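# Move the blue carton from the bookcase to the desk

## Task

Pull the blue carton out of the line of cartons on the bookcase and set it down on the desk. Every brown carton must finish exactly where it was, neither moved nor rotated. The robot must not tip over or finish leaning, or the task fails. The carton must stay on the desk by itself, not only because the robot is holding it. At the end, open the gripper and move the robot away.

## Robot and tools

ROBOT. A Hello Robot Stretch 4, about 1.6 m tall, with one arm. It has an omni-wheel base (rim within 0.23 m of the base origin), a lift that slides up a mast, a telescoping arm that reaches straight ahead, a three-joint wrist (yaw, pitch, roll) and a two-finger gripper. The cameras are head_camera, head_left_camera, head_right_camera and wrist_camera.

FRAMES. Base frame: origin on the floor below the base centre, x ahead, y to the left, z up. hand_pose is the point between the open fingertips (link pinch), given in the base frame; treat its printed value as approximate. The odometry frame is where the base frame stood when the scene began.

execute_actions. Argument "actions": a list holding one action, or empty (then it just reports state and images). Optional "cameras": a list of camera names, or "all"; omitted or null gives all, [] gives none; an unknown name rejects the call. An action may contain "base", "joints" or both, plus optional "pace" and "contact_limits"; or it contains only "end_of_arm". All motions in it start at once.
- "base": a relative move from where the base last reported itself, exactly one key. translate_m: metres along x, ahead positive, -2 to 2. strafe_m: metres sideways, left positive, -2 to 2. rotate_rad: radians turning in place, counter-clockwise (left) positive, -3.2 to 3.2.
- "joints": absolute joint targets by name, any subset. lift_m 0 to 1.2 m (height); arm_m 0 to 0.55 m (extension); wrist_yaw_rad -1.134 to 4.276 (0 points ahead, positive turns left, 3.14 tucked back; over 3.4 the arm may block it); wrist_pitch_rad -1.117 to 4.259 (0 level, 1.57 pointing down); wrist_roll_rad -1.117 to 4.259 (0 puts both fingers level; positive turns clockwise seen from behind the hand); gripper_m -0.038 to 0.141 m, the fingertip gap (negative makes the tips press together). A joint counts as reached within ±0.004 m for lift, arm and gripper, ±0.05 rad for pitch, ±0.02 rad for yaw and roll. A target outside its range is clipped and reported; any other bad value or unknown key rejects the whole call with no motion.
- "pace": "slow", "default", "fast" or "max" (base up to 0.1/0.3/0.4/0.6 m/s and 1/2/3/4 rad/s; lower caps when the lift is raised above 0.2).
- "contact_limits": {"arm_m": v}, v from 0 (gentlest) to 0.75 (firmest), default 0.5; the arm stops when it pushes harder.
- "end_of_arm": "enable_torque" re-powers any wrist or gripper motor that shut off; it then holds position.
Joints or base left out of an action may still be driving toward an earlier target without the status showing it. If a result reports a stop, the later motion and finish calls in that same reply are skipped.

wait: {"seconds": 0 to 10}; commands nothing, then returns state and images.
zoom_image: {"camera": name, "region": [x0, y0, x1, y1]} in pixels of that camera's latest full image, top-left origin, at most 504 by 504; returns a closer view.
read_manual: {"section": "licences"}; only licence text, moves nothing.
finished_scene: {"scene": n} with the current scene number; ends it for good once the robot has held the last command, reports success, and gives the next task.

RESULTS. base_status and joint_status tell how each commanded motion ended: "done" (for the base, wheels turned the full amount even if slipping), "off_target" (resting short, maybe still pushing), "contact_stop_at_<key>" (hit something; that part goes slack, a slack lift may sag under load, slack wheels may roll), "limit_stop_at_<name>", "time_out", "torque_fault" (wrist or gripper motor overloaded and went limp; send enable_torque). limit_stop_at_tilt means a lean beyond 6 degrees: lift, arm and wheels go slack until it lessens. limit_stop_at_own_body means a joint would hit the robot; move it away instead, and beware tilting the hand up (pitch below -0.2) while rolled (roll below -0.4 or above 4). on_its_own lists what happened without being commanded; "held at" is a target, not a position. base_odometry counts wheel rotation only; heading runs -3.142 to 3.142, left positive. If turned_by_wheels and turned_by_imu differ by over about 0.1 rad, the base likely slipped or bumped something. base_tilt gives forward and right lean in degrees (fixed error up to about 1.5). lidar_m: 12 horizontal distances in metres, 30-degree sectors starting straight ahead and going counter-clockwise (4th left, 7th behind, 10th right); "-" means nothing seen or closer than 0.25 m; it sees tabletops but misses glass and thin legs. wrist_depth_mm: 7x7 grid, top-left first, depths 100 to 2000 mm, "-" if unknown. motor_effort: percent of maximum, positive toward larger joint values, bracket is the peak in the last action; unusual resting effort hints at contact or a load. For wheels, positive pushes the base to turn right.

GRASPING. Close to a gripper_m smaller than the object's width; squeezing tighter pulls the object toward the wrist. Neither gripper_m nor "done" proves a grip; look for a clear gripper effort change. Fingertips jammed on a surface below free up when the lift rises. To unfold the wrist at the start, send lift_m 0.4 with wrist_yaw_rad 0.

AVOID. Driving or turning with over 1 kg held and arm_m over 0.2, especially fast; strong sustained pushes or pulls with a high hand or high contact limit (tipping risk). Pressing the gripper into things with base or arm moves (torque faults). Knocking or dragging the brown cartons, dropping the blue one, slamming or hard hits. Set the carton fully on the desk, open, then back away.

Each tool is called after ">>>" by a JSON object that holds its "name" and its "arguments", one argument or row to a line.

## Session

>>> {"name": "execute_actions", "arguments": {
  "actions": []
}}

Scene clock: 0.00 s.
base_odometry: x=+0.000 y=+0.000 heading=+0.000 (m, m, rad; odometry frame)
turned_by_wheels: +0.000 (rad since the last result)
turned_by_imu: +0.000 (rad since the last result)
base_tilt: forward=+0.0 right=-0.8 (deg)
lidar_m: 1.70 2.20 1.99 1.96 2.11 1.92 1.91 2.06 1.38 1.35 1.48 1.78
base_status: not commanded
joint_positions: lift_m=+0.133 arm_m=+0.001 wrist_yaw_rad=+3.166 wrist_pitch_rad=-0.004 wrist_roll_rad=+0.004 gripper_m=+0.057
joint_status: not commanded
motor_effort: lift_m=+19 arm_m=-1 wrist_yaw_rad=-1 wrist_pitch_rad=-6 wrist_roll_rad=-2 gripper_m=-3 wheel_0=-1 wheel_1=+0 wheel_2=+1 (%)
hand_pose: x=-0.1187 y=+0.0804 z=+0.3126 quat_wxyz=(-0.012, +0.002, +0.002, +1.000) (m; base frame)
wrist_depth_mm: - 138 - - - - - / - 135 247 - - - - / - 117 145 - - - - / - 127 179 - - - - / 134 166 - - - - - / 1138 1430 210 1430 212 1281 1229 / 831 866 820 866 809 820 831
pictures: head_camera, head_left_camera, head_right_camera, wrist_camera
Images, in order (width x height): head_camera 420x560, head_left_camera 420x672, head_right_camera 420x672, wrist_camera 616x392.

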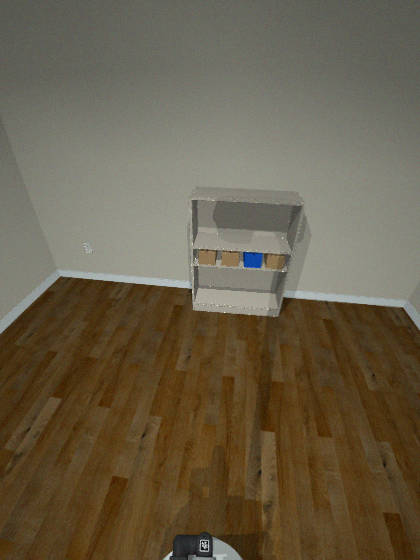

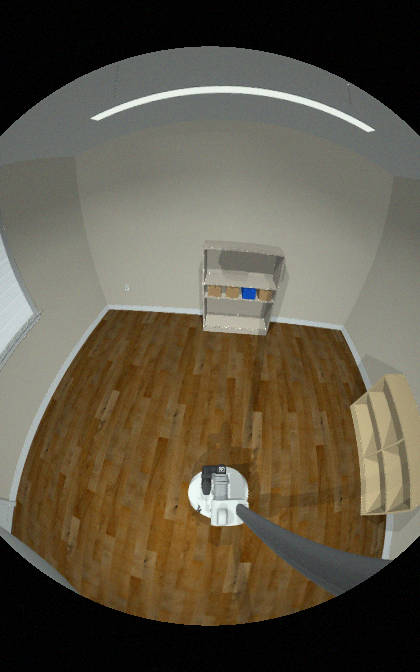

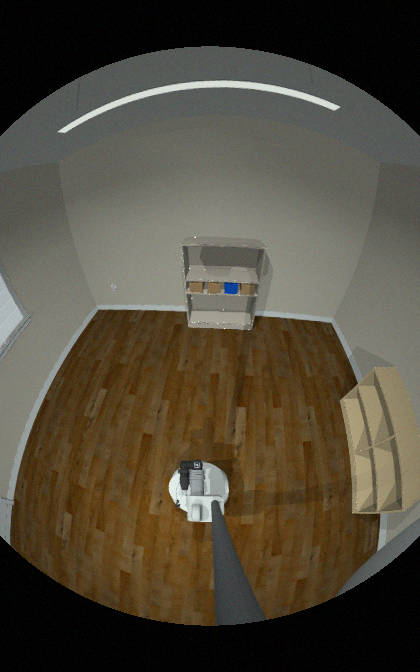

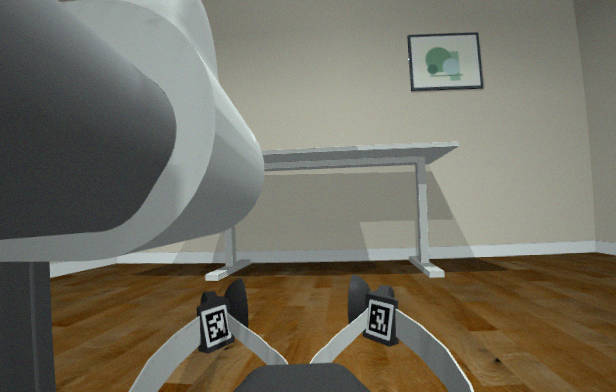

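>>> {"name": "execute_actions", "arguments": {
  "actions": [
    {"base":{"rotate_rad":-0.165},"joints":{"lift_m":0.38,"wrist_yaw_rad":0,"gripper_m":0.12}}
  ],
  "cameras": []
}}

>>> {"name": "execute_actions", "arguments": {
  "actions": [
    {"base":{"translate_m":0.8},"pace":"fast"}
  ],
  "cameras": ["head_camera","wrist_camera"]
}}

Scene clock: 8.73 s.
base_odometry: x=+0.000 y=+0.000 heading=-0.165 (m, m, rad; odometry frame)
turned_by_wheels: -0.165 (rad since the last result)
turned_by_imu: -0.164 (rad since the last result)
base_tilt: forward=+0.0 right=-0.8 (deg)
lidar_m: 1.72 1.77 2.06 1.96 2.04 2.02 1.88 1.92 1.85 1.35 1.38 2.18
base_status: done
joint_positions: lift_m=+0.380 arm_m=+0.001 wrist_yaw_rad=+0.000 wrist_pitch_rad=-0.004 wrist_roll_rad=+0.004 gripper_m=+0.120
joint_status: all done
motor_effort: lift_m=+22(23) arm_m=+0(0) wrist_yaw_rad=-2(5) wrist_pitch_rad=-6(7) wrist_roll_rad=-3(3) gripper_m=-1(5) wheel_0=+2(5) wheel_1=+1(4) wheel_2=+1(4) (%)
hand_pose: x=+0.4603 y=-0.0873 z=+0.5590 quat_wxyz=(+1.000, +0.002, -0.002, +0.000) (m; base frame)
wrist_depth_mm: 1756 1808 1808 1921 1921 1921 - / 1756 1808 1863 1863 1983 1983 1983 / 1708 1708 1708 1756 1863 1921 1983 / 1708 1708 1708 1537 1863 1921 1983 / 1756 1756 1708 1756 1863 1921 1921 / 1708 1708 1708 1708 215 1863 1863 / 1499 1366 1397 156 1397 1308 1366
pictures: none
No camera images: the call's "cameras" was empty. Leave "cameras" out to get every camera's image.

Scene clock: 12.00 s.
base_odometry: x=+0.789 y=-0.131 heading=-0.165 (m, m, rad; odometry frame)
turned_by_wheels: +0.000 (rad since the last result)
turned_by_imu: -0.004 (rad since the last result)
base_tilt: forward=-0.1 right=-0.8 (deg)
lidar_m: 0.92 0.95 1.68 2.00 2.06 2.74 3.51 2.62 1.39 1.30 1.74 1.01
base_status: done
joint_positions: lift_m=+0.380 arm_m=+0.001 wrist_yaw_rad=+0.000 wrist_pitch_rad=-0.004 wrist_roll_rad=+0.004 gripper_m=+0.120
joint_status: not commanded
motor_effort: lift_m=+21(21) arm_m=+0(0) wrist_yaw_rad=-2(2) wrist_pitch_rad=-6(6) wrist_roll_rad=-3(2) gripper_m=-1(2) wheel_0=-1(5) wheel_1=-1(6) wheel_2=+0(8) (%)
hand_pose: x=+0.4603 y=-0.0874 z=+0.5590 quat_wxyz=(+1.000, +0.002, -0.002, +0.000) (m; base frame)
wrist_depth_mm: 759 820 854 878 917 1118 1138 / 798 946 976 991 1042 1098 1138 / 798 946 976 1008 960 1118 1118 / 676 741 750 723 778 1098 1118 / 661 683 707 723 750 1078 1118 / 778 917 931 976 216 1098 1098 / 768 904 931 157 931 1060 1078
pictures: head_camera, wrist_camera
Images, in order (width x height): head_camera 420x560, wrist_camera 616x392.

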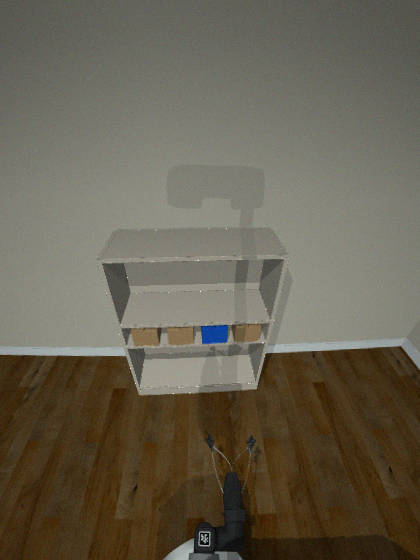

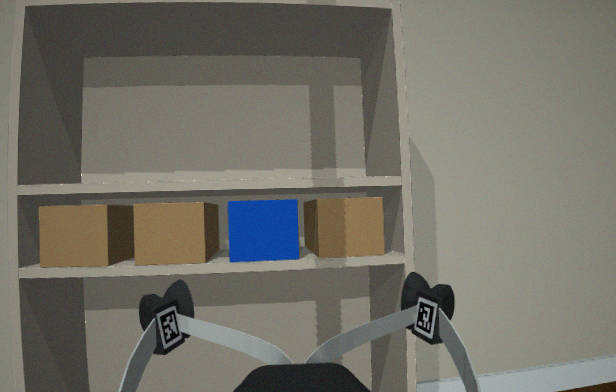

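>>> {"name": "execute_actions", "arguments": {
  "actions": [
    {"base":{"rotate_rad":0.12},"joints":{"lift_m":0.335,"gripper_m":0.141}}
  ],
  "cameras": []
}}

>>> {"name": "execute_actions", "arguments": {
  "actions": [
    {"base":{"strafe_m":-0.027},"joints":{"arm_m":0.35}}
  ],
  "cameras": ["head_camera","wrist_camera"]
}}

Scene clock: 21.53 s.
base_odometry: x=+0.789 y=-0.131 heading=-0.045 (m, m, rad; odometry frame)
turned_by_wheels: +0.120 (rad since the last result)
turned_by_imu: +0.118 (rad since the last result)
base_tilt: forward=+0.0 right=-0.8 (deg)
lidar_m: 0.92 0.97 1.91 2.00 2.13 3.05 3.14 1.77 1.34 1.31 1.73 0.96
base_status: done
joint_positions: lift_m=+0.335 arm_m=+0.001 wrist_yaw_rad=+0.000 wrist_pitch_rad=-0.004 wrist_roll_rad=+0.004 gripper_m=+0.141
joint_status: all done
motor_effort: lift_m=+15(19) arm_m=-1(0) wrist_yaw_rad=-1(1) wrist_pitch_rad=-7(7) wrist_roll_rad=-3(2) gripper_m=+0(4) wheel_0=+0(5) wheel_1=+1(6) wheel_2=+1(8) (%)
hand_pose: x=+0.4603 y=-0.0874 z=+0.5146 quat_wxyz=(+1.000, +0.002, -0.002, +0.000) (m; base frame)
wrist_depth_mm: 1078 854 931 960 946 1042 1042 / 1078 904 991 991 991 1025 1025 / 1042 866 976 976 991 1025 1025 / 1060 707 707 707 707 1008 1008 / 1042 778 960 976 976 1008 991 / 1042 215 976 960 960 991 991 / 1042 750 946 151 960 976 1008
pictures: none
No camera images: the call's "cameras" was empty. Leave "cameras" out to get every camera's image.

Scene clock: 23.70 s.
base_odometry: x=+0.788 y=-0.158 heading=-0.044 (m, m, rad; odometry frame)
turned_by_wheels: +0.000 (rad since the last result)
turned_by_imu: +0.000 (rad since the last result)
base_tilt: forward=-0.1 right=-0.8 (deg)
lidar_m: 0.93 0.95 1.89 2.04 2.15 3.07 3.54 1.75 1.32 1.30 1.71 0.95
base_status: done
joint_positions: lift_m=+0.335 arm_m=+0.349 wrist_yaw_rad=+0.000 wrist_pitch_rad=-0.004 wrist_roll_rad=+0.004 gripper_m=+0.141
joint_status: all done
motor_effort: lift_m=+15(15) arm_m=+6(8) wrist_yaw_rad=-1(0) wrist_pitch_rad=-6(7) wrist_roll_rad=-2(3) gripper_m=+1(0) wheel_0=+0(6) wheel_1=+1(11) wheel_2=+1(1) (%)
hand_pose: x=+0.8083 y=-0.0874 z=+0.5146 quat_wxyz=(+1.000, +0.002, -0.002, +0.000) (m; base frame)
wrist_depth_mm: 640 640 634 640 640 564 407 / 627 634 634 640 627 539 397 / 364 366 394 366 370 366 382 / 379 362 377 362 364 362 373 / 357 359 359 357 362 359 359 / 615 215 621 621 621 488 421 / 615 615 615 151 609 559 427
pictures: head_camera, wrist_camera
Images, in order (width x height): head_camera 420x560, wrist_camera 616x392.

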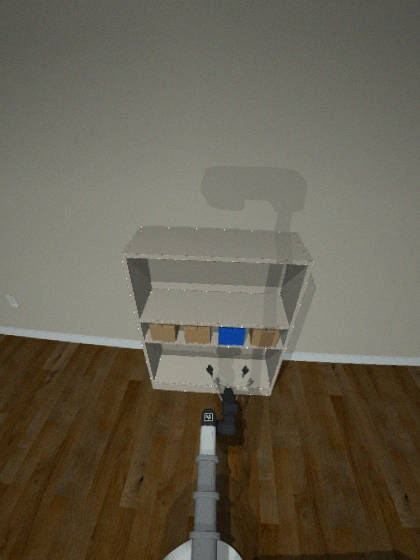

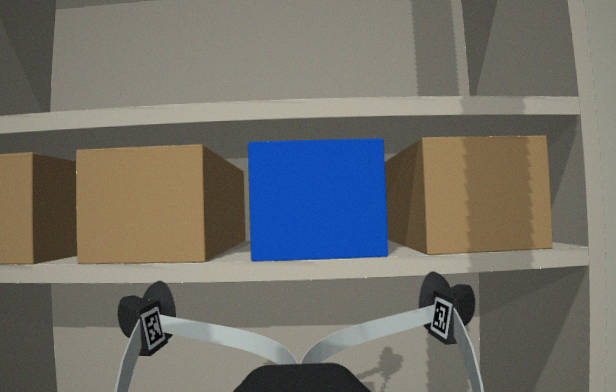

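>>> {"name": "execute_actions", "arguments": {
  "actions": [
    {"base":{"strafe_m":-0.011},"joints":{"lift_m":0.36,"gripper_m":0.136},"pace":"slow"}
  ],
  "cameras": []
}}

>>> {"name": "execute_actions", "arguments": {
  "actions": [
    {"joints":{"arm_m":0.47},"pace":"slow"}
  ],
  "cameras": ["wrist_camera"]
}}

Scene clock: 34.53 s.
base_odometry: x=+0.788 y=-0.169 heading=-0.045 (m, m, rad; odometry frame)
turned_by_wheels: +0.000 (rad since the last result)
turned_by_imu: -0.001 (rad since the last result)
base_tilt: forward=+0.0 right=-0.8 (deg)
lidar_m: 0.92 0.96 1.88 2.04 2.17 3.10 3.54 1.75 1.28 1.27 1.68 0.96
base_status: done
joint_positions: lift_m=+0.360 arm_m=+0.349 wrist_yaw_rad=+0.000 wrist_pitch_rad=-0.004 wrist_roll_rad=+0.004 gripper_m=+0.136
joint_status: all done
motor_effort: lift_m=+22(22) arm_m=+7(6) wrist_yaw_rad=-1(2) wrist_pitch_rad=-6(6) wrist_roll_rad=-2(2) gripper_m=-1(0) wheel_0=+1(5) wheel_1=-2(4) wheel_2=+0(5) (%)
hand_pose: x=+0.8083 y=-0.0874 z=+0.5390 quat_wxyz=(+1.000, +0.002, -0.002, +0.000) (m; base frame)
wrist_depth_mm: 634 640 634 640 640 544 394 / 627 634 627 634 634 559 394 / 421 449 399 421 433 370 379 / 373 359 368 359 362 359 379 / 368 359 362 359 359 359 373 / 585 357 366 621 359 469 394 / 615 615 615 149 615 517 413
pictures: none
No camera images: the call's "cameras" was empty. Leave "cameras" out to get every camera's image.

Scene clock: 37.00 s.
base_odometry: x=+0.788 y=-0.169 heading=-0.045 (m, m, rad; odometry frame)
turned_by_wheels: +0.000 (rad since the last result)
turned_by_imu: -0.001 (rad since the last result)
base_tilt: forward=+0.0 right=-0.8 (deg)
lidar_m: 0.92 0.98 1.89 2.03 2.18 3.11 3.54 1.74 1.28 1.28 1.71 0.96
base_status: not commanded
joint_positions: lift_m=+0.360 arm_m=+0.469 wrist_yaw_rad=+0.000 wrist_pitch_rad=-0.004 wrist_roll_rad=+0.004 gripper_m=+0.136
joint_status: all done
motor_effort: lift_m=+22(22) arm_m=+6(5) wrist_yaw_rad=-1(1) wrist_pitch_rad=-7(7) wrist_roll_rad=-2(2) gripper_m=+0(1) wheel_0=+1(1) wheel_1=-2(2) wheel_2=+0(0) (%)
hand_pose: x=+0.9283 y=-0.0874 z=+0.5390 quat_wxyz=(+1.000, +0.002, -0.002, +0.000) (m; base frame)
wrist_depth_mm: 512 512 512 517 517 517 399 / 512 517 245 245 245 246 246 / 264 270 293 267 276 276 243 / 241 242 241 241 243 241 241 / 240 241 239 240 240 242 241 / 238 238 237 238 239 238 239 / 496 496 500 153 496 500 421
pictures: wrist_camera
Images, in order (width x height): wrist_camera 616x392.

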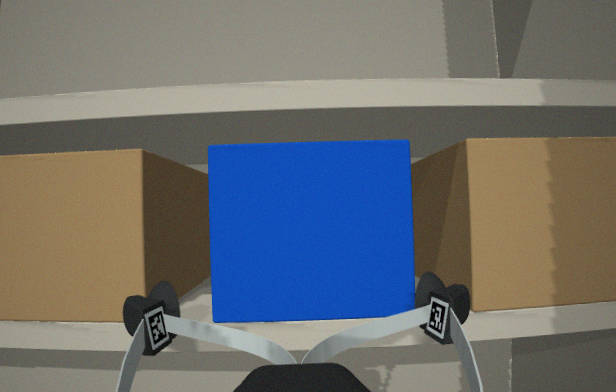

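>>> {"name": "execute_actions", "arguments": {
  "actions": [
    {"base":{"strafe_m":-0.006},"joints":{"arm_m":0.49},"pace":"slow"}
  ],
  "cameras": ["wrist_camera"]
}}

Scene clock: 44.07 s.
base_odometry: x=+0.787 y=-0.175 heading=-0.044 (m, m, rad; odometry frame)
turned_by_wheels: +0.000 (rad since the last result)
turned_by_imu: -0.001 (rad since the last result)
base_tilt: forward=+0.0 right=-0.8 (deg)
lidar_m: 0.92 0.97 1.89 2.04 2.18 2.80 3.56 1.71 1.30 1.26 1.70 0.95
base_status: done
joint_positions: lift_m=+0.360 arm_m=+0.489 wrist_yaw_rad=-0.002 wrist_pitch_rad=-0.008 wrist_roll_rad=+0.004 gripper_m=+0.136
joint_status: all done
motor_effort: lift_m=+21(22) arm_m=+7(11) wrist_yaw_rad=+5(16) wrist_pitch_rad=+5(6) wrist_roll_rad=+0(0) gripper_m=+0(2) wheel_0=+3(4) wheel_1=+1(4) wheel_2=-1(1) (%)
hand_pose: x=+0.9479 y=-0.0880 z=+0.5403 quat_wxyz=(+1.000, +0.002, -0.004, -0.001) (m; base frame)
wrist_depth_mm: 496 496 500 496 496 500 392 / 492 225 226 227 232 234 233 / 250 263 248 254 262 263 224 / 222 239 222 222 224 223 223 / 220 236 220 220 222 221 221 / 219 218 218 220 220 220 220 / 217 218 219 152 219 220 387
pictures: wrist_camera
Images, in order (width x height): wrist_camera 616x392.

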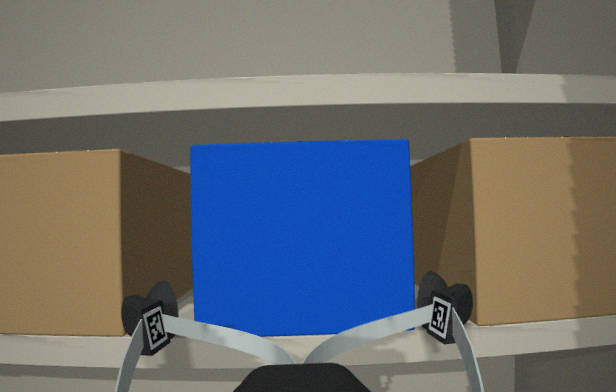

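>>> {"name": "execute_actions", "arguments": {
  "actions": [
    {"joints":{"arm_m":0.475},"pace":"slow"}
  ],
  "cameras": []
}}

>>> {"name": "execute_actions", "arguments": {
  "actions": [
    {"joints":{"gripper_m":0.126},"pace":"slow"}
  ],
  "cameras": []
}}

>>> {"name": "execute_actions", "arguments": {
  "actions": [
    {"joints":{"arm_m":0.495},"pace":"slow","contact_limits":{"arm_m":0.1}}
  ],
  "cameras": ["wrist_camera"]
}}

Scene clock: 54.67 s.
base_odometry: x=+0.787 y=-0.175 heading=-0.044 (m, m, rad; odometry frame)
turned_by_wheels: +0.000 (rad since the last result)
turned_by_imu: -0.001 (rad since the last result)
base_tilt: forward=+0.0 right=-0.8 (deg)
lidar_m: 0.92 0.97 1.89 2.04 2.20 2.78 3.53 1.71 1.30 1.27 1.70 0.95
base_status: not commanded
joint_positions: lift_m=+0.360 arm_m=+0.476 wrist_yaw_rad=+0.000 wrist_pitch_rad=-0.005 wrist_roll_rad=+0.004 gripper_m=+0.136
joint_status: all done
motor_effort: lift_m=+21(21) arm_m=-7(6) wrist_yaw_rad=-1(4) wrist_pitch_rad=-4(6) wrist_roll_rad=-2(0) gripper_m=-1(0) wheel_0=+3(3) wheel_1=+1(1) wheel_2=+0(0) (%)
hand_pose: x=+0.9356 y=-0.0874 z=+0.5394 quat_wxyz=(+1.000, +0.002, -0.002, +0.000) (m; base frame)
wrist_depth_mm: 504 504 508 508 508 508 392 / 504 508 237 238 241 242 243 / 257 272 285 264 272 267 236 / 234 237 233 235 236 235 235 / 233 235 232 232 234 234 233 / 231 230 231 231 232 232 231 / 231 231 232 150 488 480 402
pictures: none
No camera images: the call's "cameras" was empty. Leave "cameras" out to get every camera's image.

Scene clock: 55.73 s.
base_odometry: x=+0.787 y=-0.175 heading=-0.044 (m, m, rad; odometry frame)
turned_by_wheels: +0.000 (rad since the last result)
turned_by_imu: +0.000 (rad since the last result)
base_tilt: forward=+0.0 right=-0.8 (deg)
lidar_m: 0.93 0.96 1.91 2.04 2.17 2.80 3.54 1.70 1.31 1.28 1.70 0.97
base_status: not commanded
joint_positions: lift_m=+0.360 arm_m=+0.476 wrist_yaw_rad=-0.001 wrist_pitch_rad=-0.005 wrist_roll_rad=+0.004 gripper_m=+0.126
joint_status: all done
motor_effort: lift_m=+21(21) arm_m=-6(7) wrist_yaw_rad=+1(3) wrist_pitch_rad=-4(4) wrist_roll_rad=+1(1) gripper_m=-2(1) wheel_0=+3(3) wheel_1=+1(1) wheel_2=-1(0) (%)
hand_pose: x=+0.9354 y=-0.0877 z=+0.5394 quat_wxyz=(+1.000, +0.002, -0.002, -0.001) (m; base frame)
wrist_depth_mm: 508 508 512 508 512 512 392 / 500 504 238 238 241 243 242 / 257 271 283 264 272 242 236 / 234 240 234 234 236 235 235 / 232 236 232 232 234 233 234 / 230 232 231 232 231 231 232 / 230 231 231 154 492 477 397
pictures: none
No camera images: the call's "cameras" was empty. Leave "cameras" out to get every camera's image.

Scene clock: 56.90 s.
base_odometry: x=+0.787 y=-0.175 heading=-0.044 (m, m, rad; odometry frame)
turned_by_wheels: +0.000 (rad since the last result)
turned_by_imu: +0.000 (rad since the last result)
base_tilt: forward=-0.1 right=-0.8 (deg)
lidar_m: 0.92 0.99 1.89 2.05 2.18 2.82 3.54 1.72 1.32 1.26 1.72 0.96
base_status: not commanded
joint_positions: lift_m=+0.360 arm_m=+0.494 wrist_yaw_rad=-0.002 wrist_pitch_rad=-0.008 wrist_roll_rad=+0.004 gripper_m=+0.126
joint_status: all done
motor_effort: lift_m=+21(21) arm_m=+8(9) wrist_yaw_rad=+7(9) wrist_pitch_rad=+7(7) wrist_roll_rad=+0(1) gripper_m=-2(1) wheel_0=+3(3) wheel_1=+1(1) wheel_2=+0(0) (%)
contact_limits: arm_m 0.1
hand_pose: x=+0.9529 y=-0.0880 z=+0.5404 quat_wxyz=(+1.000, +0.002, -0.004, -0.001) (m; base frame)
wrist_depth_mm: 492 492 496 496 496 492 392 / 488 221 222 221 222 222 223 / 225 263 248 252 260 262 220 / 216 239 220 220 222 219 217 / 216 236 217 219 220 216 216 / 213 214 216 217 217 214 215 / 213 213 213 156 214 215 366
pictures: wrist_camera
Images, in order (width x height): wrist_camera 616x392.

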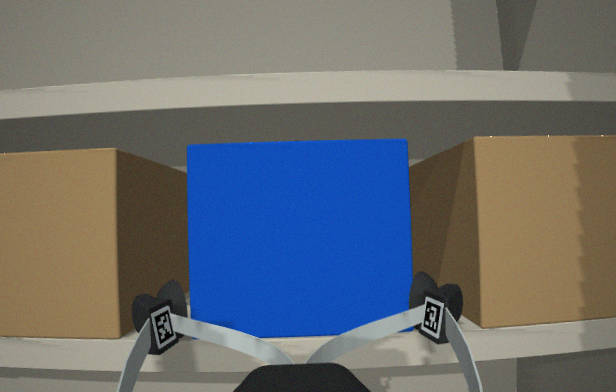

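>>> {"name": "execute_actions", "arguments": {
  "actions": [
    {"joints":{"arm_m":0.45},"pace":"slow"}
  ],
  "cameras": []
}}

>>> {"name": "execute_actions", "arguments": {
  "actions": [
    {"joints":{"gripper_m":0.132,"lift_m":0.375},"pace":"slow"}
  ],
  "cameras": ["wrist_camera","head_camera"]
}}

Scene clock: 66.37 s.
base_odometry: x=+0.787 y=-0.175 heading=-0.044 (m, m, rad; odometry frame)
turned_by_wheels: +0.000 (rad since the last result)
turned_by_imu: -0.001 (rad since the last result)
base_tilt: forward=-0.1 right=-0.8 (deg)
lidar_m: 0.91 0.98 1.89 2.05 2.18 2.78 3.55 1.70 1.30 1.27 1.72 0.97
base_status: not commanded
joint_positions: lift_m=+0.360 arm_m=+0.451 wrist_yaw_rad=+0.000 wrist_pitch_rad=-0.004 wrist_roll_rad=+0.004 gripper_m=+0.126
joint_status: all done
motor_effort: lift_m=+21(21) arm_m=-7(8) wrist_yaw_rad=-1(5) wrist_pitch_rad=-5(6) wrist_roll_rad=+0(1) gripper_m=+0(0) wheel_0=+3(3) wheel_1=+1(1) wheel_2=+0(0) (%)
hand_pose: x=+0.9106 y=-0.0873 z=+0.5392 quat_wxyz=(+1.000, +0.002, -0.002, +0.000) (m; base frame)
wrist_depth_mm: 530 535 535 530 530 535 389 / 530 530 530 530 530 477 368 / 264 282 286 266 312 276 277 / 258 260 262 263 297 259 259 / 256 257 259 260 300 258 257 / 256 255 258 258 216 255 257 / 517 512 517 158 517 500 410
pictures: none
No camera images: the call's "cameras" was empty. Leave "cameras" out to get every camera's image.

Scene clock: 67.20 s.
base_odometry: x=+0.787 y=-0.175 heading=-0.044 (m, m, rad; odometry frame)
turned_by_wheels: +0.000 (rad since the last result)
turned_by_imu: +0.000 (rad since the last result)
base_tilt: forward=-0.1 right=-0.8 (deg)
lidar_m: 0.92 0.99 1.89 2.04 2.17 2.78 3.53 1.71 1.28 1.28 1.68 0.97
base_status: not commanded
joint_positions: lift_m=+0.375 arm_m=+0.451 wrist_yaw_rad=+0.000 wrist_pitch_rad=-0.004 wrist_roll_rad=+0.004 gripper_m=+0.132
joint_status: all done
motor_effort: lift_m=+22(23) arm_m=-6(7) wrist_yaw_rad=-2(2) wrist_pitch_rad=-6(6) wrist_roll_rad=+0(0) gripper_m=+0(2) wheel_0=+3(3) wheel_1=+1(1) wheel_2=+0(0) (%)
hand_pose: x=+0.9106 y=-0.0873 z=+0.5541 quat_wxyz=(+1.000, +0.002, -0.002, +0.000) (m; base frame)
wrist_depth_mm: 535 535 530 535 535 535 392 / 530 525 530 530 530 530 389 / 276 263 263 274 283 290 263 / 259 259 262 262 296 259 259 / 257 258 260 259 298 257 257 / 255 255 258 258 257 256 255 / 256 255 256 153 384 466 387
pictures: head_camera, wrist_camera
Images, in order (width x height): head_camera 420x560, wrist_camera 616x392.

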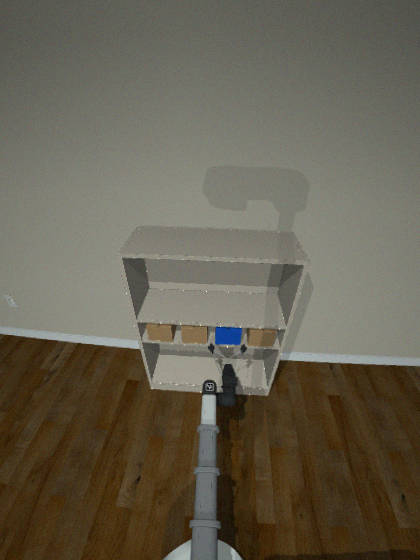

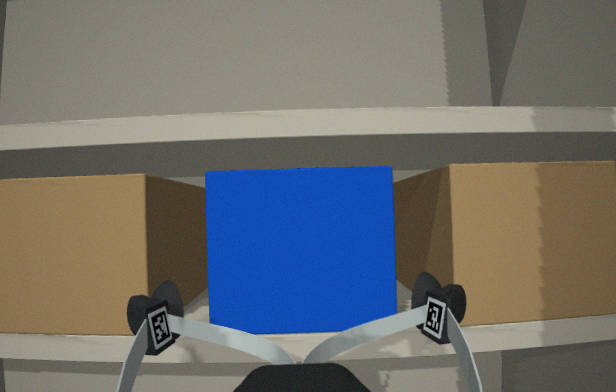

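>>> {"name": "execute_actions", "arguments": {
  "actions": [
    {"joints":{"arm_m":0.50},"pace":"slow","contact_limits":{"arm_m":0.1}}
  ],
  "cameras": ["wrist_camera"]
}}

Scene clock: 73.87 s.
base_odometry: x=+0.787 y=-0.175 heading=-0.044 (m, m, rad; odometry frame)
turned_by_wheels: +0.000 (rad since the last result)
turned_by_imu: -0.001 (rad since the last result)
base_tilt: forward=+0.0 right=-0.8 (deg)
lidar_m: 0.92 0.98 1.89 2.04 2.17 2.77 3.55 1.73 1.30 1.28 1.69 0.96
base_status: not commanded
joint_positions: lift_m=+0.375 arm_m=+0.499 wrist_yaw_rad=+0.000 wrist_pitch_rad=-0.004 wrist_roll_rad=+0.004 gripper_m=+0.132
joint_status: all done
motor_effort: lift_m=+22(22) arm_m=+7(8) wrist_yaw_rad=+0(2) wrist_pitch_rad=-5(7) wrist_roll_rad=+0(0) gripper_m=-1(1) wheel_0=+3(3) wheel_1=+1(1) wheel_2=+0(0) (%)
contact_limits: arm_m 0.1
hand_pose: x=+0.9582 y=-0.0875 z=+0.5541 quat_wxyz=(+1.000, +0.002, -0.002, +0.000) (m; base frame)
wrist_depth_mm: 484 480 484 484 488 488 394 / 484 480 484 480 484 477 368 / 236 249 230 236 246 249 250 / 212 237 215 215 216 212 211 / 210 235 213 213 215 212 210 / 208 209 213 213 213 209 209 / 208 208 208 152 209 209 208
pictures: wrist_camera
Images, in order (width x height): wrist_camera 616x392.

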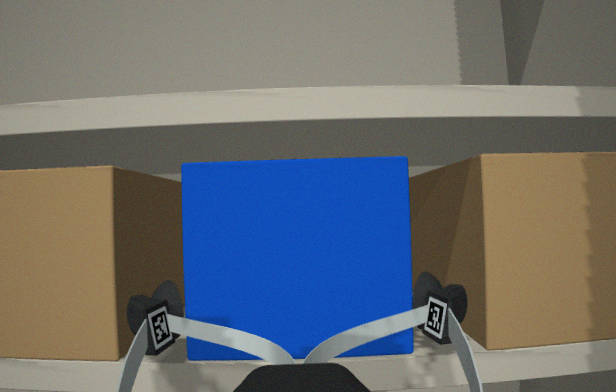

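Clear now (it was the shelf).

>>> {"name": "execute_actions", "arguments": {
  "actions": [
    {"joints":{"arm_m":0.525},"pace":"slow","contact_limits":{"arm_m":0.1}}
  ],
  "cameras": ["wrist_camera"]
}}

>>> {"name": "execute_actions", "arguments": {
  "actions": [
    {"joints":{"gripper_m":0.05}}
  ],
  "cameras": ["wrist_camera"]
}}

Scene clock: 78.40 s.
base_odometry: x=+0.787 y=-0.175 heading=-0.044 (m, m, rad; odometry frame)
turned_by_wheels: +0.000 (rad since the last result)
turned_by_imu: -0.001 (rad since the last result)
base_tilt: forward=-0.1 right=-0.7 (deg)
lidar_m: 0.93 0.99 1.89 2.04 2.18 2.80 3.54 1.73 1.30 1.26 1.69 0.97
base_status: not commanded
joint_positions: lift_m=+0.375 arm_m=+0.523 wrist_yaw_rad=-0.002 wrist_pitch_rad=-0.004 wrist_roll_rad=+0.004 gripper_m=+0.132
joint_status: all done
motor_effort: lift_m=+22(21) arm_m=+9(10) wrist_yaw_rad=+6(6) wrist_pitch_rad=-6(6) wrist_roll_rad=+0(0) gripper_m=+0(2) wheel_0=+3(3) wheel_1=+1(1) wheel_2=+0(0) (%)
contact_limits: arm_m 0.1
hand_pose: x=+0.9826 y=-0.0881 z=+0.5541 quat_wxyz=(+1.000, +0.002, -0.002, -0.001) (m; base frame)
wrist_depth_mm: 459 459 459 459 462 459 392 / 459 190 190 191 191 191 191 / 206 246 229 236 243 248 216 / 187 222 190 191 191 211 187 / 186 219 190 190 190 212 187 / 185 193 188 189 189 195 186 / 183 189 187 154 188 184 -
pictures: wrist_camera
Images, in order (width x height): wrist_camera 616x392.

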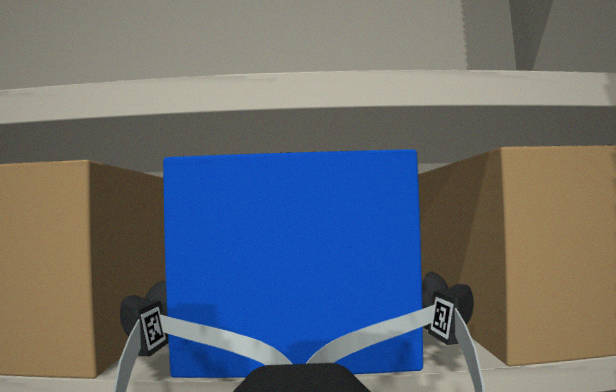

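Scene clock: 80.17 s.
base_odometry: x=+0.787 y=-0.175 heading=-0.044 (m, m, rad; odometry frame)
turned_by_wheels: +0.000 (rad since the last result)
turned_by_imu: -0.001 (rad since the last result)
base_tilt: forward=+0.0 right=-0.8 (deg)
lidar_m: 0.93 0.98 1.87 2.06 2.19 2.81 3.55 1.71 1.30 1.28 1.70 0.97
base_status: not commanded
joint_positions: lift_m=+0.375 arm_m=+0.524 wrist_yaw_rad=+0.000 wrist_pitch_rad=-0.004 wrist_roll_rad=+0.004 gripper_m=+0.051
joint_status: all done
motor_effort: lift_m=+22(22) arm_m=+6(8) wrist_yaw_rad=-2(7) wrist_pitch_rad=-6(8) wrist_roll_rad=-1(1) gripper_m=-34(36) wheel_0=+3(3) wheel_1=+1(1) wheel_2=+0(0) (%)
hand_pose: x=+0.9833 y=-0.0874 z=+0.5540 quat_wxyz=(+1.000, +0.002, -0.002, +0.000) (m; base frame)
wrist_depth_mm: 462 459 459 459 462 462 397 / 455 189 189 190 190 190 191 / 207 222 202 209 215 250 218 / 187 204 166 167 167 213 186 / 186 202 165 166 166 215 186 / 184 175 164 164 165 185 185 / 163 162 163 163 163 183 -
pictures: wrist_camera
Images, in order (width x height): wrist_camera 616x392.

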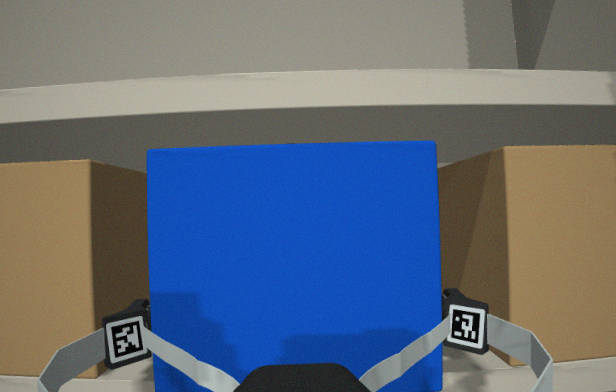

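>>> {"name": "execute_actions", "arguments": {
  "actions": [
    {"joints":{"lift_m":0.385},"pace":"slow"}
  ],
  "cameras": []
}}

>>> {"name": "execute_actions", "arguments": {
  "actions": [
    {"joints":{"arm_m":0.02},"pace":"slow"}
  ],
  "cameras": ["head_camera"]
}}

>>> {"name": "execute_actions", "arguments": {
  "actions": [
    {"base":{"rotate_rad":3.14},"joints":{"lift_m":0.85},"pace":"slow"}
  ],
  "cameras": []
}}

>>> {"name": "execute_actions", "arguments": {
  "actions": [
    {"base":{"translate_m":1.2}}
  ],
  "cameras": ["head_camera","head_left_camera"]
}}

Scene clock: 88.30 s.
base_odometry: x=+0.787 y=-0.175 heading=-0.044 (m, m, rad; odometry frame)
turned_by_wheels: +0.000 (rad since the last result)
turned_by_imu: -0.001 (rad since the last result)
base_tilt: forward=+0.0 right=-0.8 (deg)
lidar_m: 0.92 0.98 1.90 2.04 2.18 2.80 3.54 1.70 1.31 1.27 1.70 0.96
base_status: not commanded
joint_positions: lift_m=+0.385 arm_m=+0.524 wrist_yaw_rad=+0.000 wrist_pitch_rad=-0.003 wrist_roll_rad=+0.004 gripper_m=+0.051
joint_status: all done
motor_effort: lift_m=+21(22) arm_m=+7(6) wrist_yaw_rad=-1(2) wrist_pitch_rad=-10(10) wrist_roll_rad=+0(0) gripper_m=-34(32) wheel_0=+3(3) wheel_1=+1(1) wheel_2=+0(0) (%)
hand_pose: x=+0.9833 y=-0.0874 z=+0.5637 quat_wxyz=(+1.000, +0.002, -0.001, +0.000) (m; base frame)
wrist_depth_mm: 459 459 459 459 459 459 394 / 455 452 459 459 455 455 377 / 195 189 189 188 189 241 244 / 186 205 167 167 167 213 186 / 186 202 165 165 166 214 186 / 184 174 164 165 165 184 184 / 163 163 163 163 163 190 -
pictures: none
No camera images: the call's "cameras" was empty. Leave "cameras" out to get every camera's image.

Scene clock: 94.63 s.
base_odometry: x=+0.787 y=-0.175 heading=-0.044 (m, m, rad; odometry frame)
turned_by_wheels: +0.000 (rad since the last result)
turned_by_imu: -0.002 (rad since the last result)
base_tilt: forward=-0.1 right=-0.8 (deg)
lidar_m: 0.40 0.98 1.90 2.05 2.19 2.78 3.54 1.72 1.29 1.25 1.69 0.44
base_status: not commanded
joint_positions: lift_m=+0.385 arm_m=+0.021 wrist_yaw_rad=+0.000 wrist_pitch_rad=-0.003 wrist_roll_rad=+0.004 gripper_m=+0.051
joint_status: all done
motor_effort: lift_m=+22(22) arm_m=-7(6) wrist_yaw_rad=-2(1) wrist_pitch_rad=-9(10) wrist_roll_rad=-1(0) gripper_m=-34(33) wheel_0=+3(3) wheel_1=+1(1) wheel_2=+0(0) (%)
hand_pose: x=+0.4806 y=-0.0874 z=+0.5636 quat_wxyz=(+1.000, +0.002, -0.001, +0.000) (m; base frame)
wrist_depth_mm: 759 809 854 866 842 1008 991 / 759 960 960 960 976 1008 991 / 778 931 946 946 842 991 1008 / 723 683 166 167 167 991 991 / 715 683 165 166 166 991 991 / 741 174 164 164 165 201 976 / 410 162 163 163 163 707 976
pictures: head_camera
Images, in order (width x height): head_camera 420x560.

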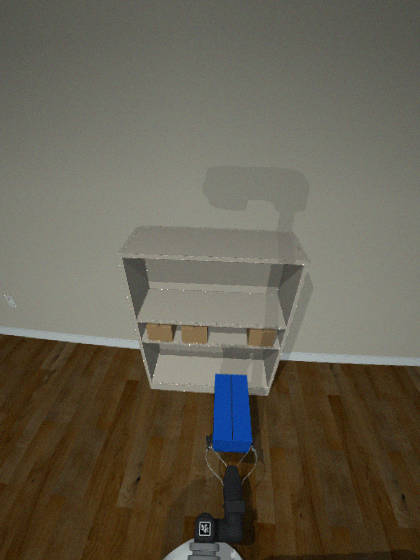

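Scene clock: 99.07 s.
base_odometry: x=+0.787 y=-0.175 heading=+3.096 (m, m, rad; odometry frame)
turned_by_wheels: +3.140 (rad since the last result)
turned_by_imu: +3.103 (rad since the last result)
base_tilt: forward=+0.0 right=-0.8 (deg)
lidar_m: 0.41 1.71 1.29 1.27 1.70 0.97 0.94 0.97 1.92 2.02 2.18 0.43
base_status: done
joint_positions: lift_m=+0.850 arm_m=+0.021 wrist_yaw_rad=+0.000 wrist_pitch_rad=-0.002 wrist_roll_rad=+0.004 gripper_m=+0.051
joint_status: all done
motor_effort: lift_m=+22(24) arm_m=-6(7) wrist_yaw_rad=-2(1) wrist_pitch_rad=-10(11) wrist_roll_rad=+0(1) gripper_m=-34(34) wheel_0=-1(7) wheel_1=-1(5) wheel_2=+0(7) (%)
hand_pose: x=+0.4805 y=-0.0874 z=+1.0286 quat_wxyz=(+1.000, +0.002, -0.001, +0.000) (m; base frame)
wrist_depth_mm: - - - - - - - / - - - - - - - / - - - - - - - / - - 166 167 167 - - / - - 165 165 166 - - / - 174 164 164 165 201 - / - 162 163 163 164 - -
pictures: none
No camera images: the call's "cameras" was empty. Leave "cameras" out to get every camera's image.

Scene clock: 104.57 s.
base_odometry: x=-0.412 y=-0.120 heading=+3.096 (m, m, rad; odometry frame)
turned_by_wheels: +0.000 (rad since the last result)
turned_by_imu: -0.006 (rad since the last result)
base_tilt: forward=-0.1 right=-0.8 (deg)
lidar_m: 0.40 1.59 1.64 1.17 1.27 2.42 2.17 2.62 2.17 2.15 2.26 0.43
base_status: done
joint_positions: lift_m=+0.850 arm_m=+0.021 wrist_yaw_rad=+0.000 wrist_pitch_rad=-0.002 wrist_roll_rad=+0.004 gripper_m=+0.051
joint_status: not commanded
motor_effort: lift_m=+22(22) arm_m=-6(7) wrist_yaw_rad=-2(3) wrist_pitch_rad=-9(10) wrist_roll_rad=+0(1) gripper_m=-35(34) wheel_0=+1(3) wheel_1=+1(4) wheel_2=+2(6) (%)
hand_pose: x=+0.4805 y=-0.0874 z=+1.0286 quat_wxyz=(+1.000, +0.002, -0.001, +0.000) (m; base frame)
wrist_depth_mm: - - - - - - - / - - - - - - - / - - - - - 1921 1983 / - - 166 167 167 - 1983 / - - 165 165 166 1983 1921 / - 175 164 164 165 201 1921 / 1042 162 163 163 163 1921 1921
pictures: head_camera, head_left_camera
Images, in order (width x height): head_camera 420x560, head_left_camera 420x672.

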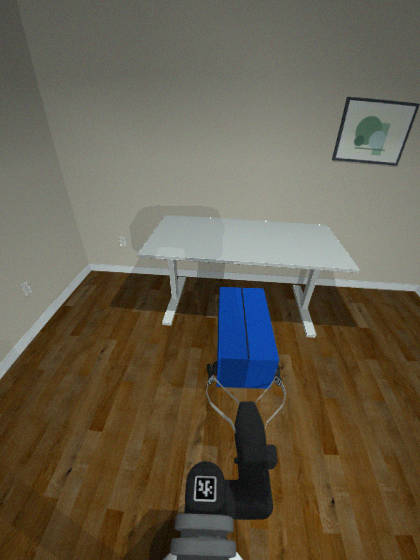

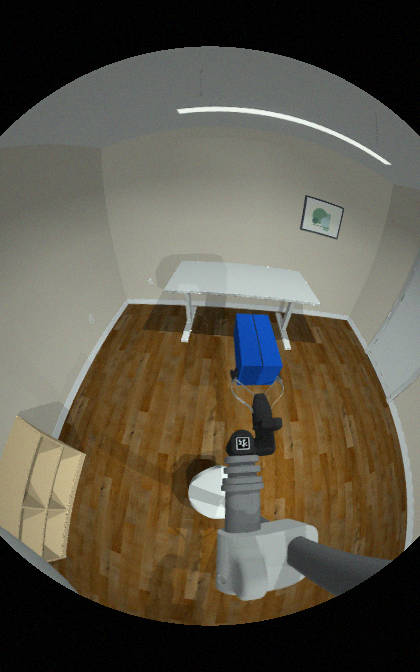

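>>> {"name": "execute_actions", "arguments": {
  "actions": [
    {"base":{"translate_m":0.9}}
  ],
  "cameras": ["head_camera"]
}}

>>> {"name": "execute_actions", "arguments": {
  "actions": [
    {"joints":{"arm_m":0.34},"pace":"slow"}
  ],
  "cameras": []
}}

>>> {"name": "execute_actions", "arguments": {
  "actions": [
    {"joints":{"lift_m":0.68},"pace":"slow"}
  ],
  "cameras": ["head_camera","wrist_camera"]
}}

Scene clock: 113.13 s.
base_odometry: x=-1.311 y=-0.079 heading=+3.096 (m, m, rad; odometry frame)
turned_by_wheels: +0.000 (rad since the last result)
turned_by_imu: -0.005 (rad since the last result)
base_tilt: forward=+0.0 right=-0.8 (deg)
lidar_m: 0.42 0.63 1.58 1.53 1.41 1.78 3.41 2.89 2.25 2.15 0.79 0.44
base_status: done
joint_positions: lift_m=+0.850 arm_m=+0.021 wrist_yaw_rad=+0.000 wrist_pitch_rad=-0.002 wrist_roll_rad=+0.004 gripper_m=+0.051
joint_status: not commanded
motor_effort: lift_m=+21(22) arm_m=-6(6) wrist_yaw_rad=-1(1) wrist_pitch_rad=-10(10) wrist_roll_rad=-1(0) gripper_m=-35(34) wheel_0=+0(8) wheel_1=+1(6) wheel_2=+1(5) (%)
hand_pose: x=+0.4805 y=-0.0874 z=+1.0287 quat_wxyz=(+1.000, +0.002, -0.001, +0.000) (m; base frame)
wrist_depth_mm: 1182 1182 1160 1160 1160 1138 1118 / 1160 1160 1160 1160 1138 1138 1118 / 1160 1160 1160 1160 1118 1118 1138 / 1182 1160 166 167 167 1098 1098 / 1160 1138 165 166 166 1118 1098 / 1118 174 163 164 165 201 1118 / 459 162 163 163 163 732 750
pictures: head_camera
Images, in order (width x height): head_camera 420x560.

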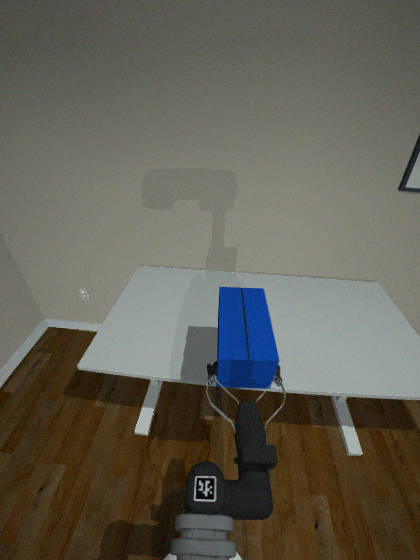

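Scene clock: 117.63 s.
base_odometry: x=-1.311 y=-0.079 heading=+3.096 (m, m, rad; odometry frame)
turned_by_wheels: +0.000 (rad since the last result)
turned_by_imu: -0.001 (rad since the last result)
base_tilt: forward=+0.0 right=-0.8 (deg)
lidar_m: 0.58 0.62 1.56 1.54 1.38 1.78 3.40 2.91 2.27 2.16 0.77 0.61
base_status: not commanded
joint_positions: lift_m=+0.850 arm_m=+0.339 wrist_yaw_rad=+0.000 wrist_pitch_rad=-0.002 wrist_roll_rad=+0.004 gripper_m=+0.051
joint_status: all done
motor_effort: lift_m=+21(21) arm_m=+7(7) wrist_yaw_rad=-1(1) wrist_pitch_rad=-10(11) wrist_roll_rad=-1(1) gripper_m=-34(34) wheel_0=+0(0) wheel_1=+1(1) wheel_2=+1(1) (%)
hand_pose: x=+0.7983 y=-0.0874 z=+1.0287 quat_wxyz=(+1.000, +0.002, -0.001, +0.000) (m; base frame)
wrist_depth_mm: 854 854 842 831 820 820 820 / 854 842 842 842 820 820 809 / 854 831 831 831 831 820 809 / 842 831 167 167 167 809 809 / 842 831 165 165 166 809 788 / 831 175 164 164 165 202 798 / 455 163 163 163 163 732 788
pictures: none
No camera images: the call's "cameras" was empty. Leave "cameras" out to get every camera's image.

Scene clock: 119.80 s.
base_odometry: x=-1.311 y=-0.079 heading=+3.096 (m, m, rad; odometry frame)
turned_by_wheels: +0.000 (rad since the last result)
turned_by_imu: -0.001 (rad since the last result)
base_tilt: forward=+0.0 right=-0.8 (deg)
lidar_m: 0.59 0.62 1.57 1.53 1.40 1.78 3.41 2.90 2.27 2.14 0.77 0.61
base_status: not commanded
joint_positions: lift_m=+0.680 arm_m=+0.339 wrist_yaw_rad=+0.000 wrist_pitch_rad=-0.002 wrist_roll_rad=+0.004 gripper_m=+0.051
joint_status: all done
motor_effort: lift_m=+15(21) arm_m=+7(6) wrist_yaw_rad=-1(2) wrist_pitch_rad=-10(11) wrist_roll_rad=-1(0) gripper_m=-34(32) wheel_0=+0(0) wheel_1=+1(1) wheel_2=+1(1) (%)
hand_pose: x=+0.7983 y=-0.0874 z=+0.8592 quat_wxyz=(+1.000, +0.002, -0.001, +0.000) (m; base frame)
wrist_depth_mm: 854 854 842 842 831 820 809 / 866 842 842 831 820 820 809 / 842 854 831 820 820 820 820 / 842 831 166 166 167 809 798 / 842 820 165 166 166 798 798 / 707 175 164 165 165 200 615 / 276 163 163 163 164 384 392
pictures: head_camera, wrist_camera
Images, in order (width x height): head_camera 420x560, wrist_camera 616x392.

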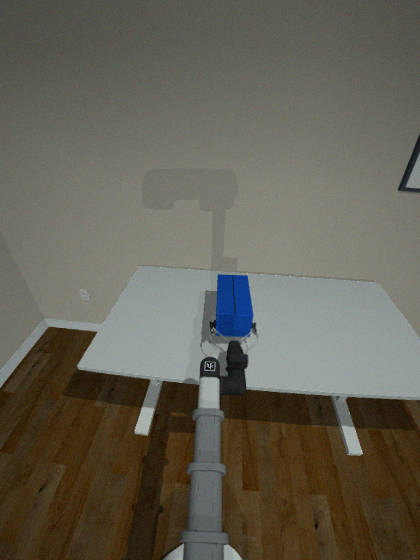

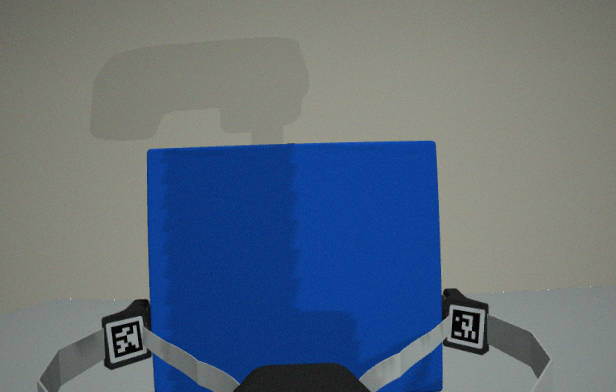

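>>> {"name": "execute_actions", "arguments": {
  "actions": [
    {"joints":{"arm_m":0.40,"lift_m":0.63},"pace":"slow"}
  ],
  "cameras": []
}}

>>> {"name": "execute_actions", "arguments": {
  "actions": [
    {"joints":{"lift_m":0.595},"pace":"slow"}
  ],
  "cameras": ["head_camera","wrist_camera"]
}}

Scene clock: 125.80 s.
base_odometry: x=-1.311 y=-0.079 heading=+3.096 (m, m, rad; odometry frame)
turned_by_wheels: +0.000 (rad since the last result)
turned_by_imu: -0.001 (rad since the last result)
base_tilt: forward=-0.1 right=-0.8 (deg)
lidar_m: 0.58 0.63 1.57 1.52 1.40 1.77 3.40 2.92 2.26 2.15 0.78 0.60
base_status: not commanded
joint_positions: lift_m=+0.630 arm_m=+0.399 wrist_yaw_rad=+0.000 wrist_pitch_rad=-0.002 wrist_roll_rad=+0.004 gripper_m=+0.051
joint_status: all done
motor_effort: lift_m=+16(14) arm_m=+6(7) wrist_yaw_rad=-1(1) wrist_pitch_rad=-11(9) wrist_roll_rad=+0(0) gripper_m=-34(34) wheel_0=+0(0) wheel_1=+1(1) wheel_2=+1(1) (%)
hand_pose: x=+0.8582 y=-0.0874 z=+0.8091 quat_wxyz=(+1.000, +0.002, -0.001, +0.000) (m; base frame)
wrist_depth_mm: 798 788 778 778 759 759 759 / 788 788 778 768 768 768 759 / 788 788 768 768 759 750 750 / 778 778 167 166 167 750 741 / 768 768 165 166 166 750 741 / 525 174 164 165 165 202 452 / 221 163 163 163 163 283 274
pictures: none
No camera images: the call's "cameras" was empty. Leave "cameras" out to get every camera's image.

Scene clock: 126.93 s.
base_odometry: x=-1.311 y=-0.079 heading=+3.096 (m, m, rad; odometry frame)
turned_by_wheels: +0.000 (rad since the last result)
turned_by_imu: +0.000 (rad since the last result)
base_tilt: forward=+0.0 right=-0.8 (deg)
lidar_m: 0.58 0.62 1.58 1.53 1.39 1.78 3.39 2.90 2.26 2.15 0.78 0.61
base_status: not commanded
joint_positions: lift_m=+0.595 arm_m=+0.399 wrist_yaw_rad=+0.000 wrist_pitch_rad=-0.002 wrist_roll_rad=+0.004 gripper_m=+0.051
joint_status: all done
motor_effort: lift_m=+15(15) arm_m=+7(6) wrist_yaw_rad=-1(1) wrist_pitch_rad=-11(11) wrist_roll_rad=+0(0) gripper_m=-32(34) wheel_0=+0(0) wheel_1=+1(1) wheel_2=+1(1) (%)
hand_pose: x=+0.8582 y=-0.0874 z=+0.7742 quat_wxyz=(+1.000, +0.002, -0.001, +0.000) (m; base frame)
wrist_depth_mm: 788 788 778 768 768 768 759 / 778 778 778 778 768 750 750 / 788 778 778 768 750 759 750 / 788 778 167 167 167 759 750 / 778 778 165 165 166 750 741 / 392 174 163 164 165 200 338 / 183 163 163 163 163 213 -
pictures: head_camera, wrist_camera
Images, in order (width x height): head_camera 420x560, wrist_camera 616x392.

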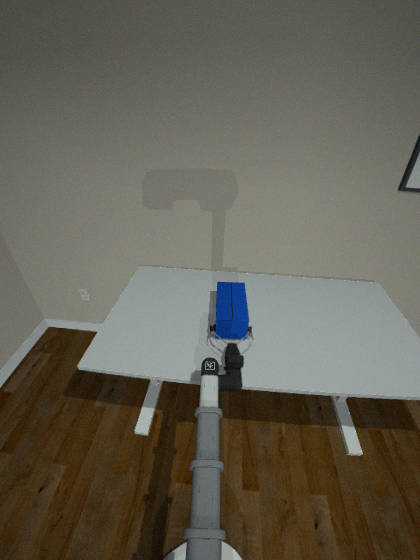

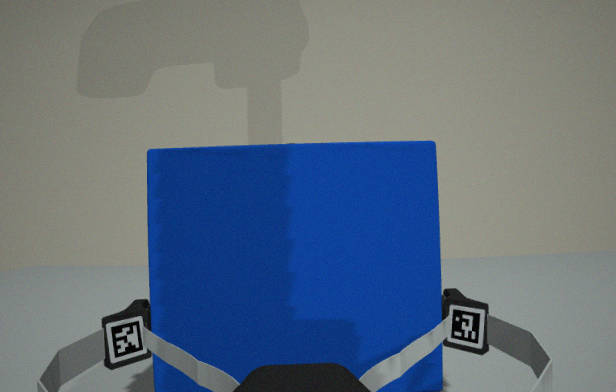

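Not touching yet.

>>> {"name": "execute_actions", "arguments": {
  "actions": [
    {"joints":{"lift_m":0.583},"pace":"slow"}
  ],
  "cameras": ["wrist_camera"]
}}

Scene clock: 129.97 s.
base_odometry: x=-1.311 y=-0.079 heading=+3.096 (m, m, rad; odometry frame)
turned_by_wheels: +0.000 (rad since the last result)
turned_by_imu: -0.001 (rad since the last result)
base_tilt: forward=-0.1 right=-0.8 (deg)
lidar_m: 0.60 0.62 1.57 1.52 1.40 1.78 3.39 2.94 2.24 2.14 0.78 0.61
base_status: not commanded
joint_positions: lift_m=+0.584 arm_m=+0.399 wrist_yaw_rad=-0.001 wrist_pitch_rad=-0.013 wrist_roll_rad=+0.006 gripper_m=+0.051
joint_status: all done
motor_effort: lift_m=+1(15) arm_m=+6(6) wrist_yaw_rad=+4(3) wrist_pitch_rad=+18(20) wrist_roll_rad=-7(6) gripper_m=-34(33) wheel_0=+0(0) wheel_1=+1(1) wheel_2=+1(1) (%)
hand_pose: x=+0.8581 y=-0.0878 z=+0.7663 quat_wxyz=(+1.000, +0.003, -0.006, -0.001) (m; base frame)
wrist_depth_mm: 809 798 798 788 778 778 768 / 798 788 788 778 768 768 759 / 798 788 768 778 768 768 750 / 788 778 166 166 167 759 750 / 778 759 165 165 166 741 741 / 433 175 164 164 165 201 370 / 190 163 163 164 163 224 -
pictures: wrist_camera
Images, in order (width x height): wrist_camera 616x392.

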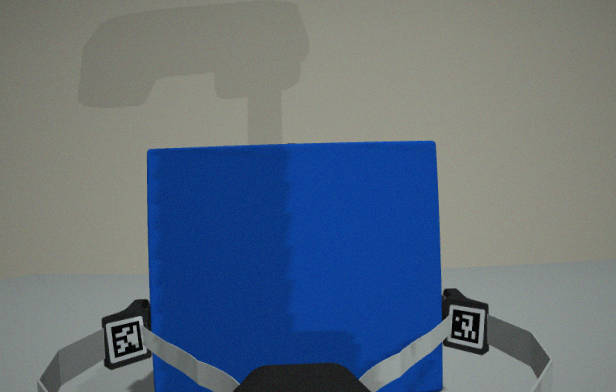

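>>> {"name": "execute_actions", "arguments": {
  "actions": [
    {"joints":{"gripper_m":0.141,"lift_m":0.593}}
  ],
  "cameras": []
}}

>>> {"name": "execute_actions", "arguments": {
  "actions": [
    {"joints":{"arm_m":0.0},"base":{"translate_m":-0.3}}
  ],
  "cameras": ["head_camera","wrist_camera"]
}}

Scene clock: 135.37 s.
base_odometry: x=-1.311 y=-0.079 heading=+3.096 (m, m, rad; odometry frame)
turned_by_wheels: +0.000 (rad since the last result)
turned_by_imu: -0.002 (rad since the last result)
base_tilt: forward=+0.0 right=-0.7 (deg)
lidar_m: 0.60 0.63 1.56 1.53 1.40 1.77 3.40 2.91 2.26 2.16 0.76 0.62
base_status: not commanded
joint_positions: lift_m=+0.593 arm_m=+0.399 wrist_yaw_rad=+0.000 wrist_pitch_rad=-0.006 wrist_roll_rad=+0.004 gripper_m=+0.141
joint_status: all done
motor_effort: lift_m=+19(20) arm_m=+6(7) wrist_yaw_rad=+0(4) wrist_pitch_rad=-1(20) wrist_roll_rad=-2(7) gripper_m=+0(31) wheel_0=+0(0) wheel_1=+1(1) wheel_2=+1(1) (%)
hand_pose: x=+0.8584 y=-0.0873 z=+0.7729 quat_wxyz=(+1.000, +0.002, -0.003, +0.000) (m; base frame)
wrist_depth_mm: 788 798 778 778 768 768 768 / 798 778 788 778 768 759 759 / 788 788 778 768 759 759 750 / 788 778 193 193 193 759 750 / 778 768 191 191 192 750 741 / 402 208 190 191 191 297 349 / 263 229 190 151 189 229 237
pictures: none
No camera images: the call's "cameras" was empty. Leave "cameras" out to get every camera's image.

Scene clock: 137.83 s.
base_odometry: x=-1.011 y=-0.093 heading=+3.096 (m, m, rad; odometry frame)
turned_by_wheels: +0.000 (rad since the last result)
turned_by_imu: +0.000 (rad since the last result)
base_tilt: forward=-0.1 right=-0.8 (deg)
lidar_m: 0.88 0.94 1.60 1.54 1.26 1.82 2.75 2.95 2.25 2.12 1.17 0.90
base_status: done
joint_positions: lift_m=+0.593 arm_m=+0.002 wrist_yaw_rad=+0.000 wrist_pitch_rad=-0.004 wrist_roll_rad=+0.004 gripper_m=+0.141
joint_status: all done
motor_effort: lift_m=+19(19) arm_m=-6(8) wrist_yaw_rad=+0(3) wrist_pitch_rad=-7(7) wrist_roll_rad=-2(1) gripper_m=+1(0) wheel_0=+0(6) wheel_1=-1(4) wheel_2=-1(6) (%)
hand_pose: x=+0.4613 y=-0.0875 z=+0.7722 quat_wxyz=(+1.000, +0.002, -0.002, +0.000) (m; base frame)
wrist_depth_mm: 1499 1499 1464 1464 1464 1430 1430 / 1499 1499 1499 1464 1430 1430 1430 / 1499 1499 1464 1464 1464 1464 1430 / 1499 1464 1499 1430 1464 1464 1397 / 1499 1025 976 878 854 778 931 / 1464 215 1430 1397 1397 1397 1025 / 1499 1464 1464 151 1430 1366 1397
pictures: head_camera, wrist_camera
Images, in order (width x height): head_camera 420x560, wrist_camera 616x392.

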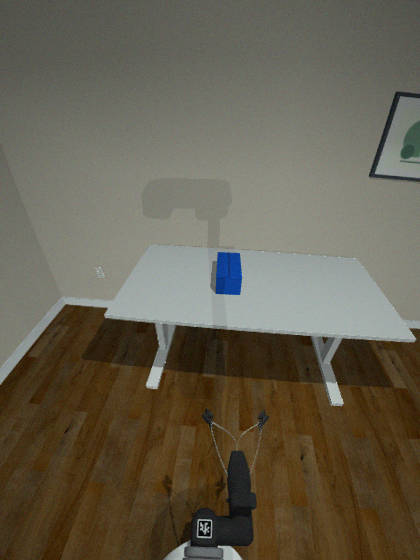

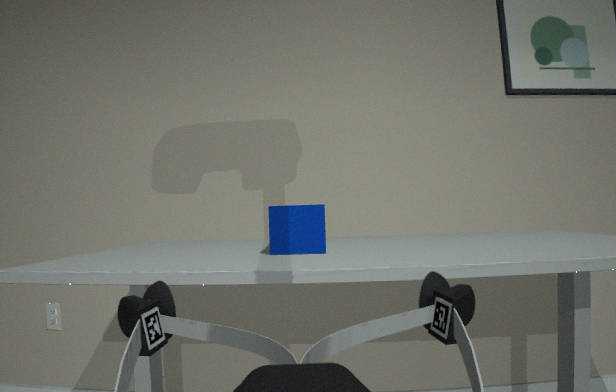

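>>> {"name": "finished_scene", "arguments": {
  "scene": 2
}}

The scene is finished: the task was done.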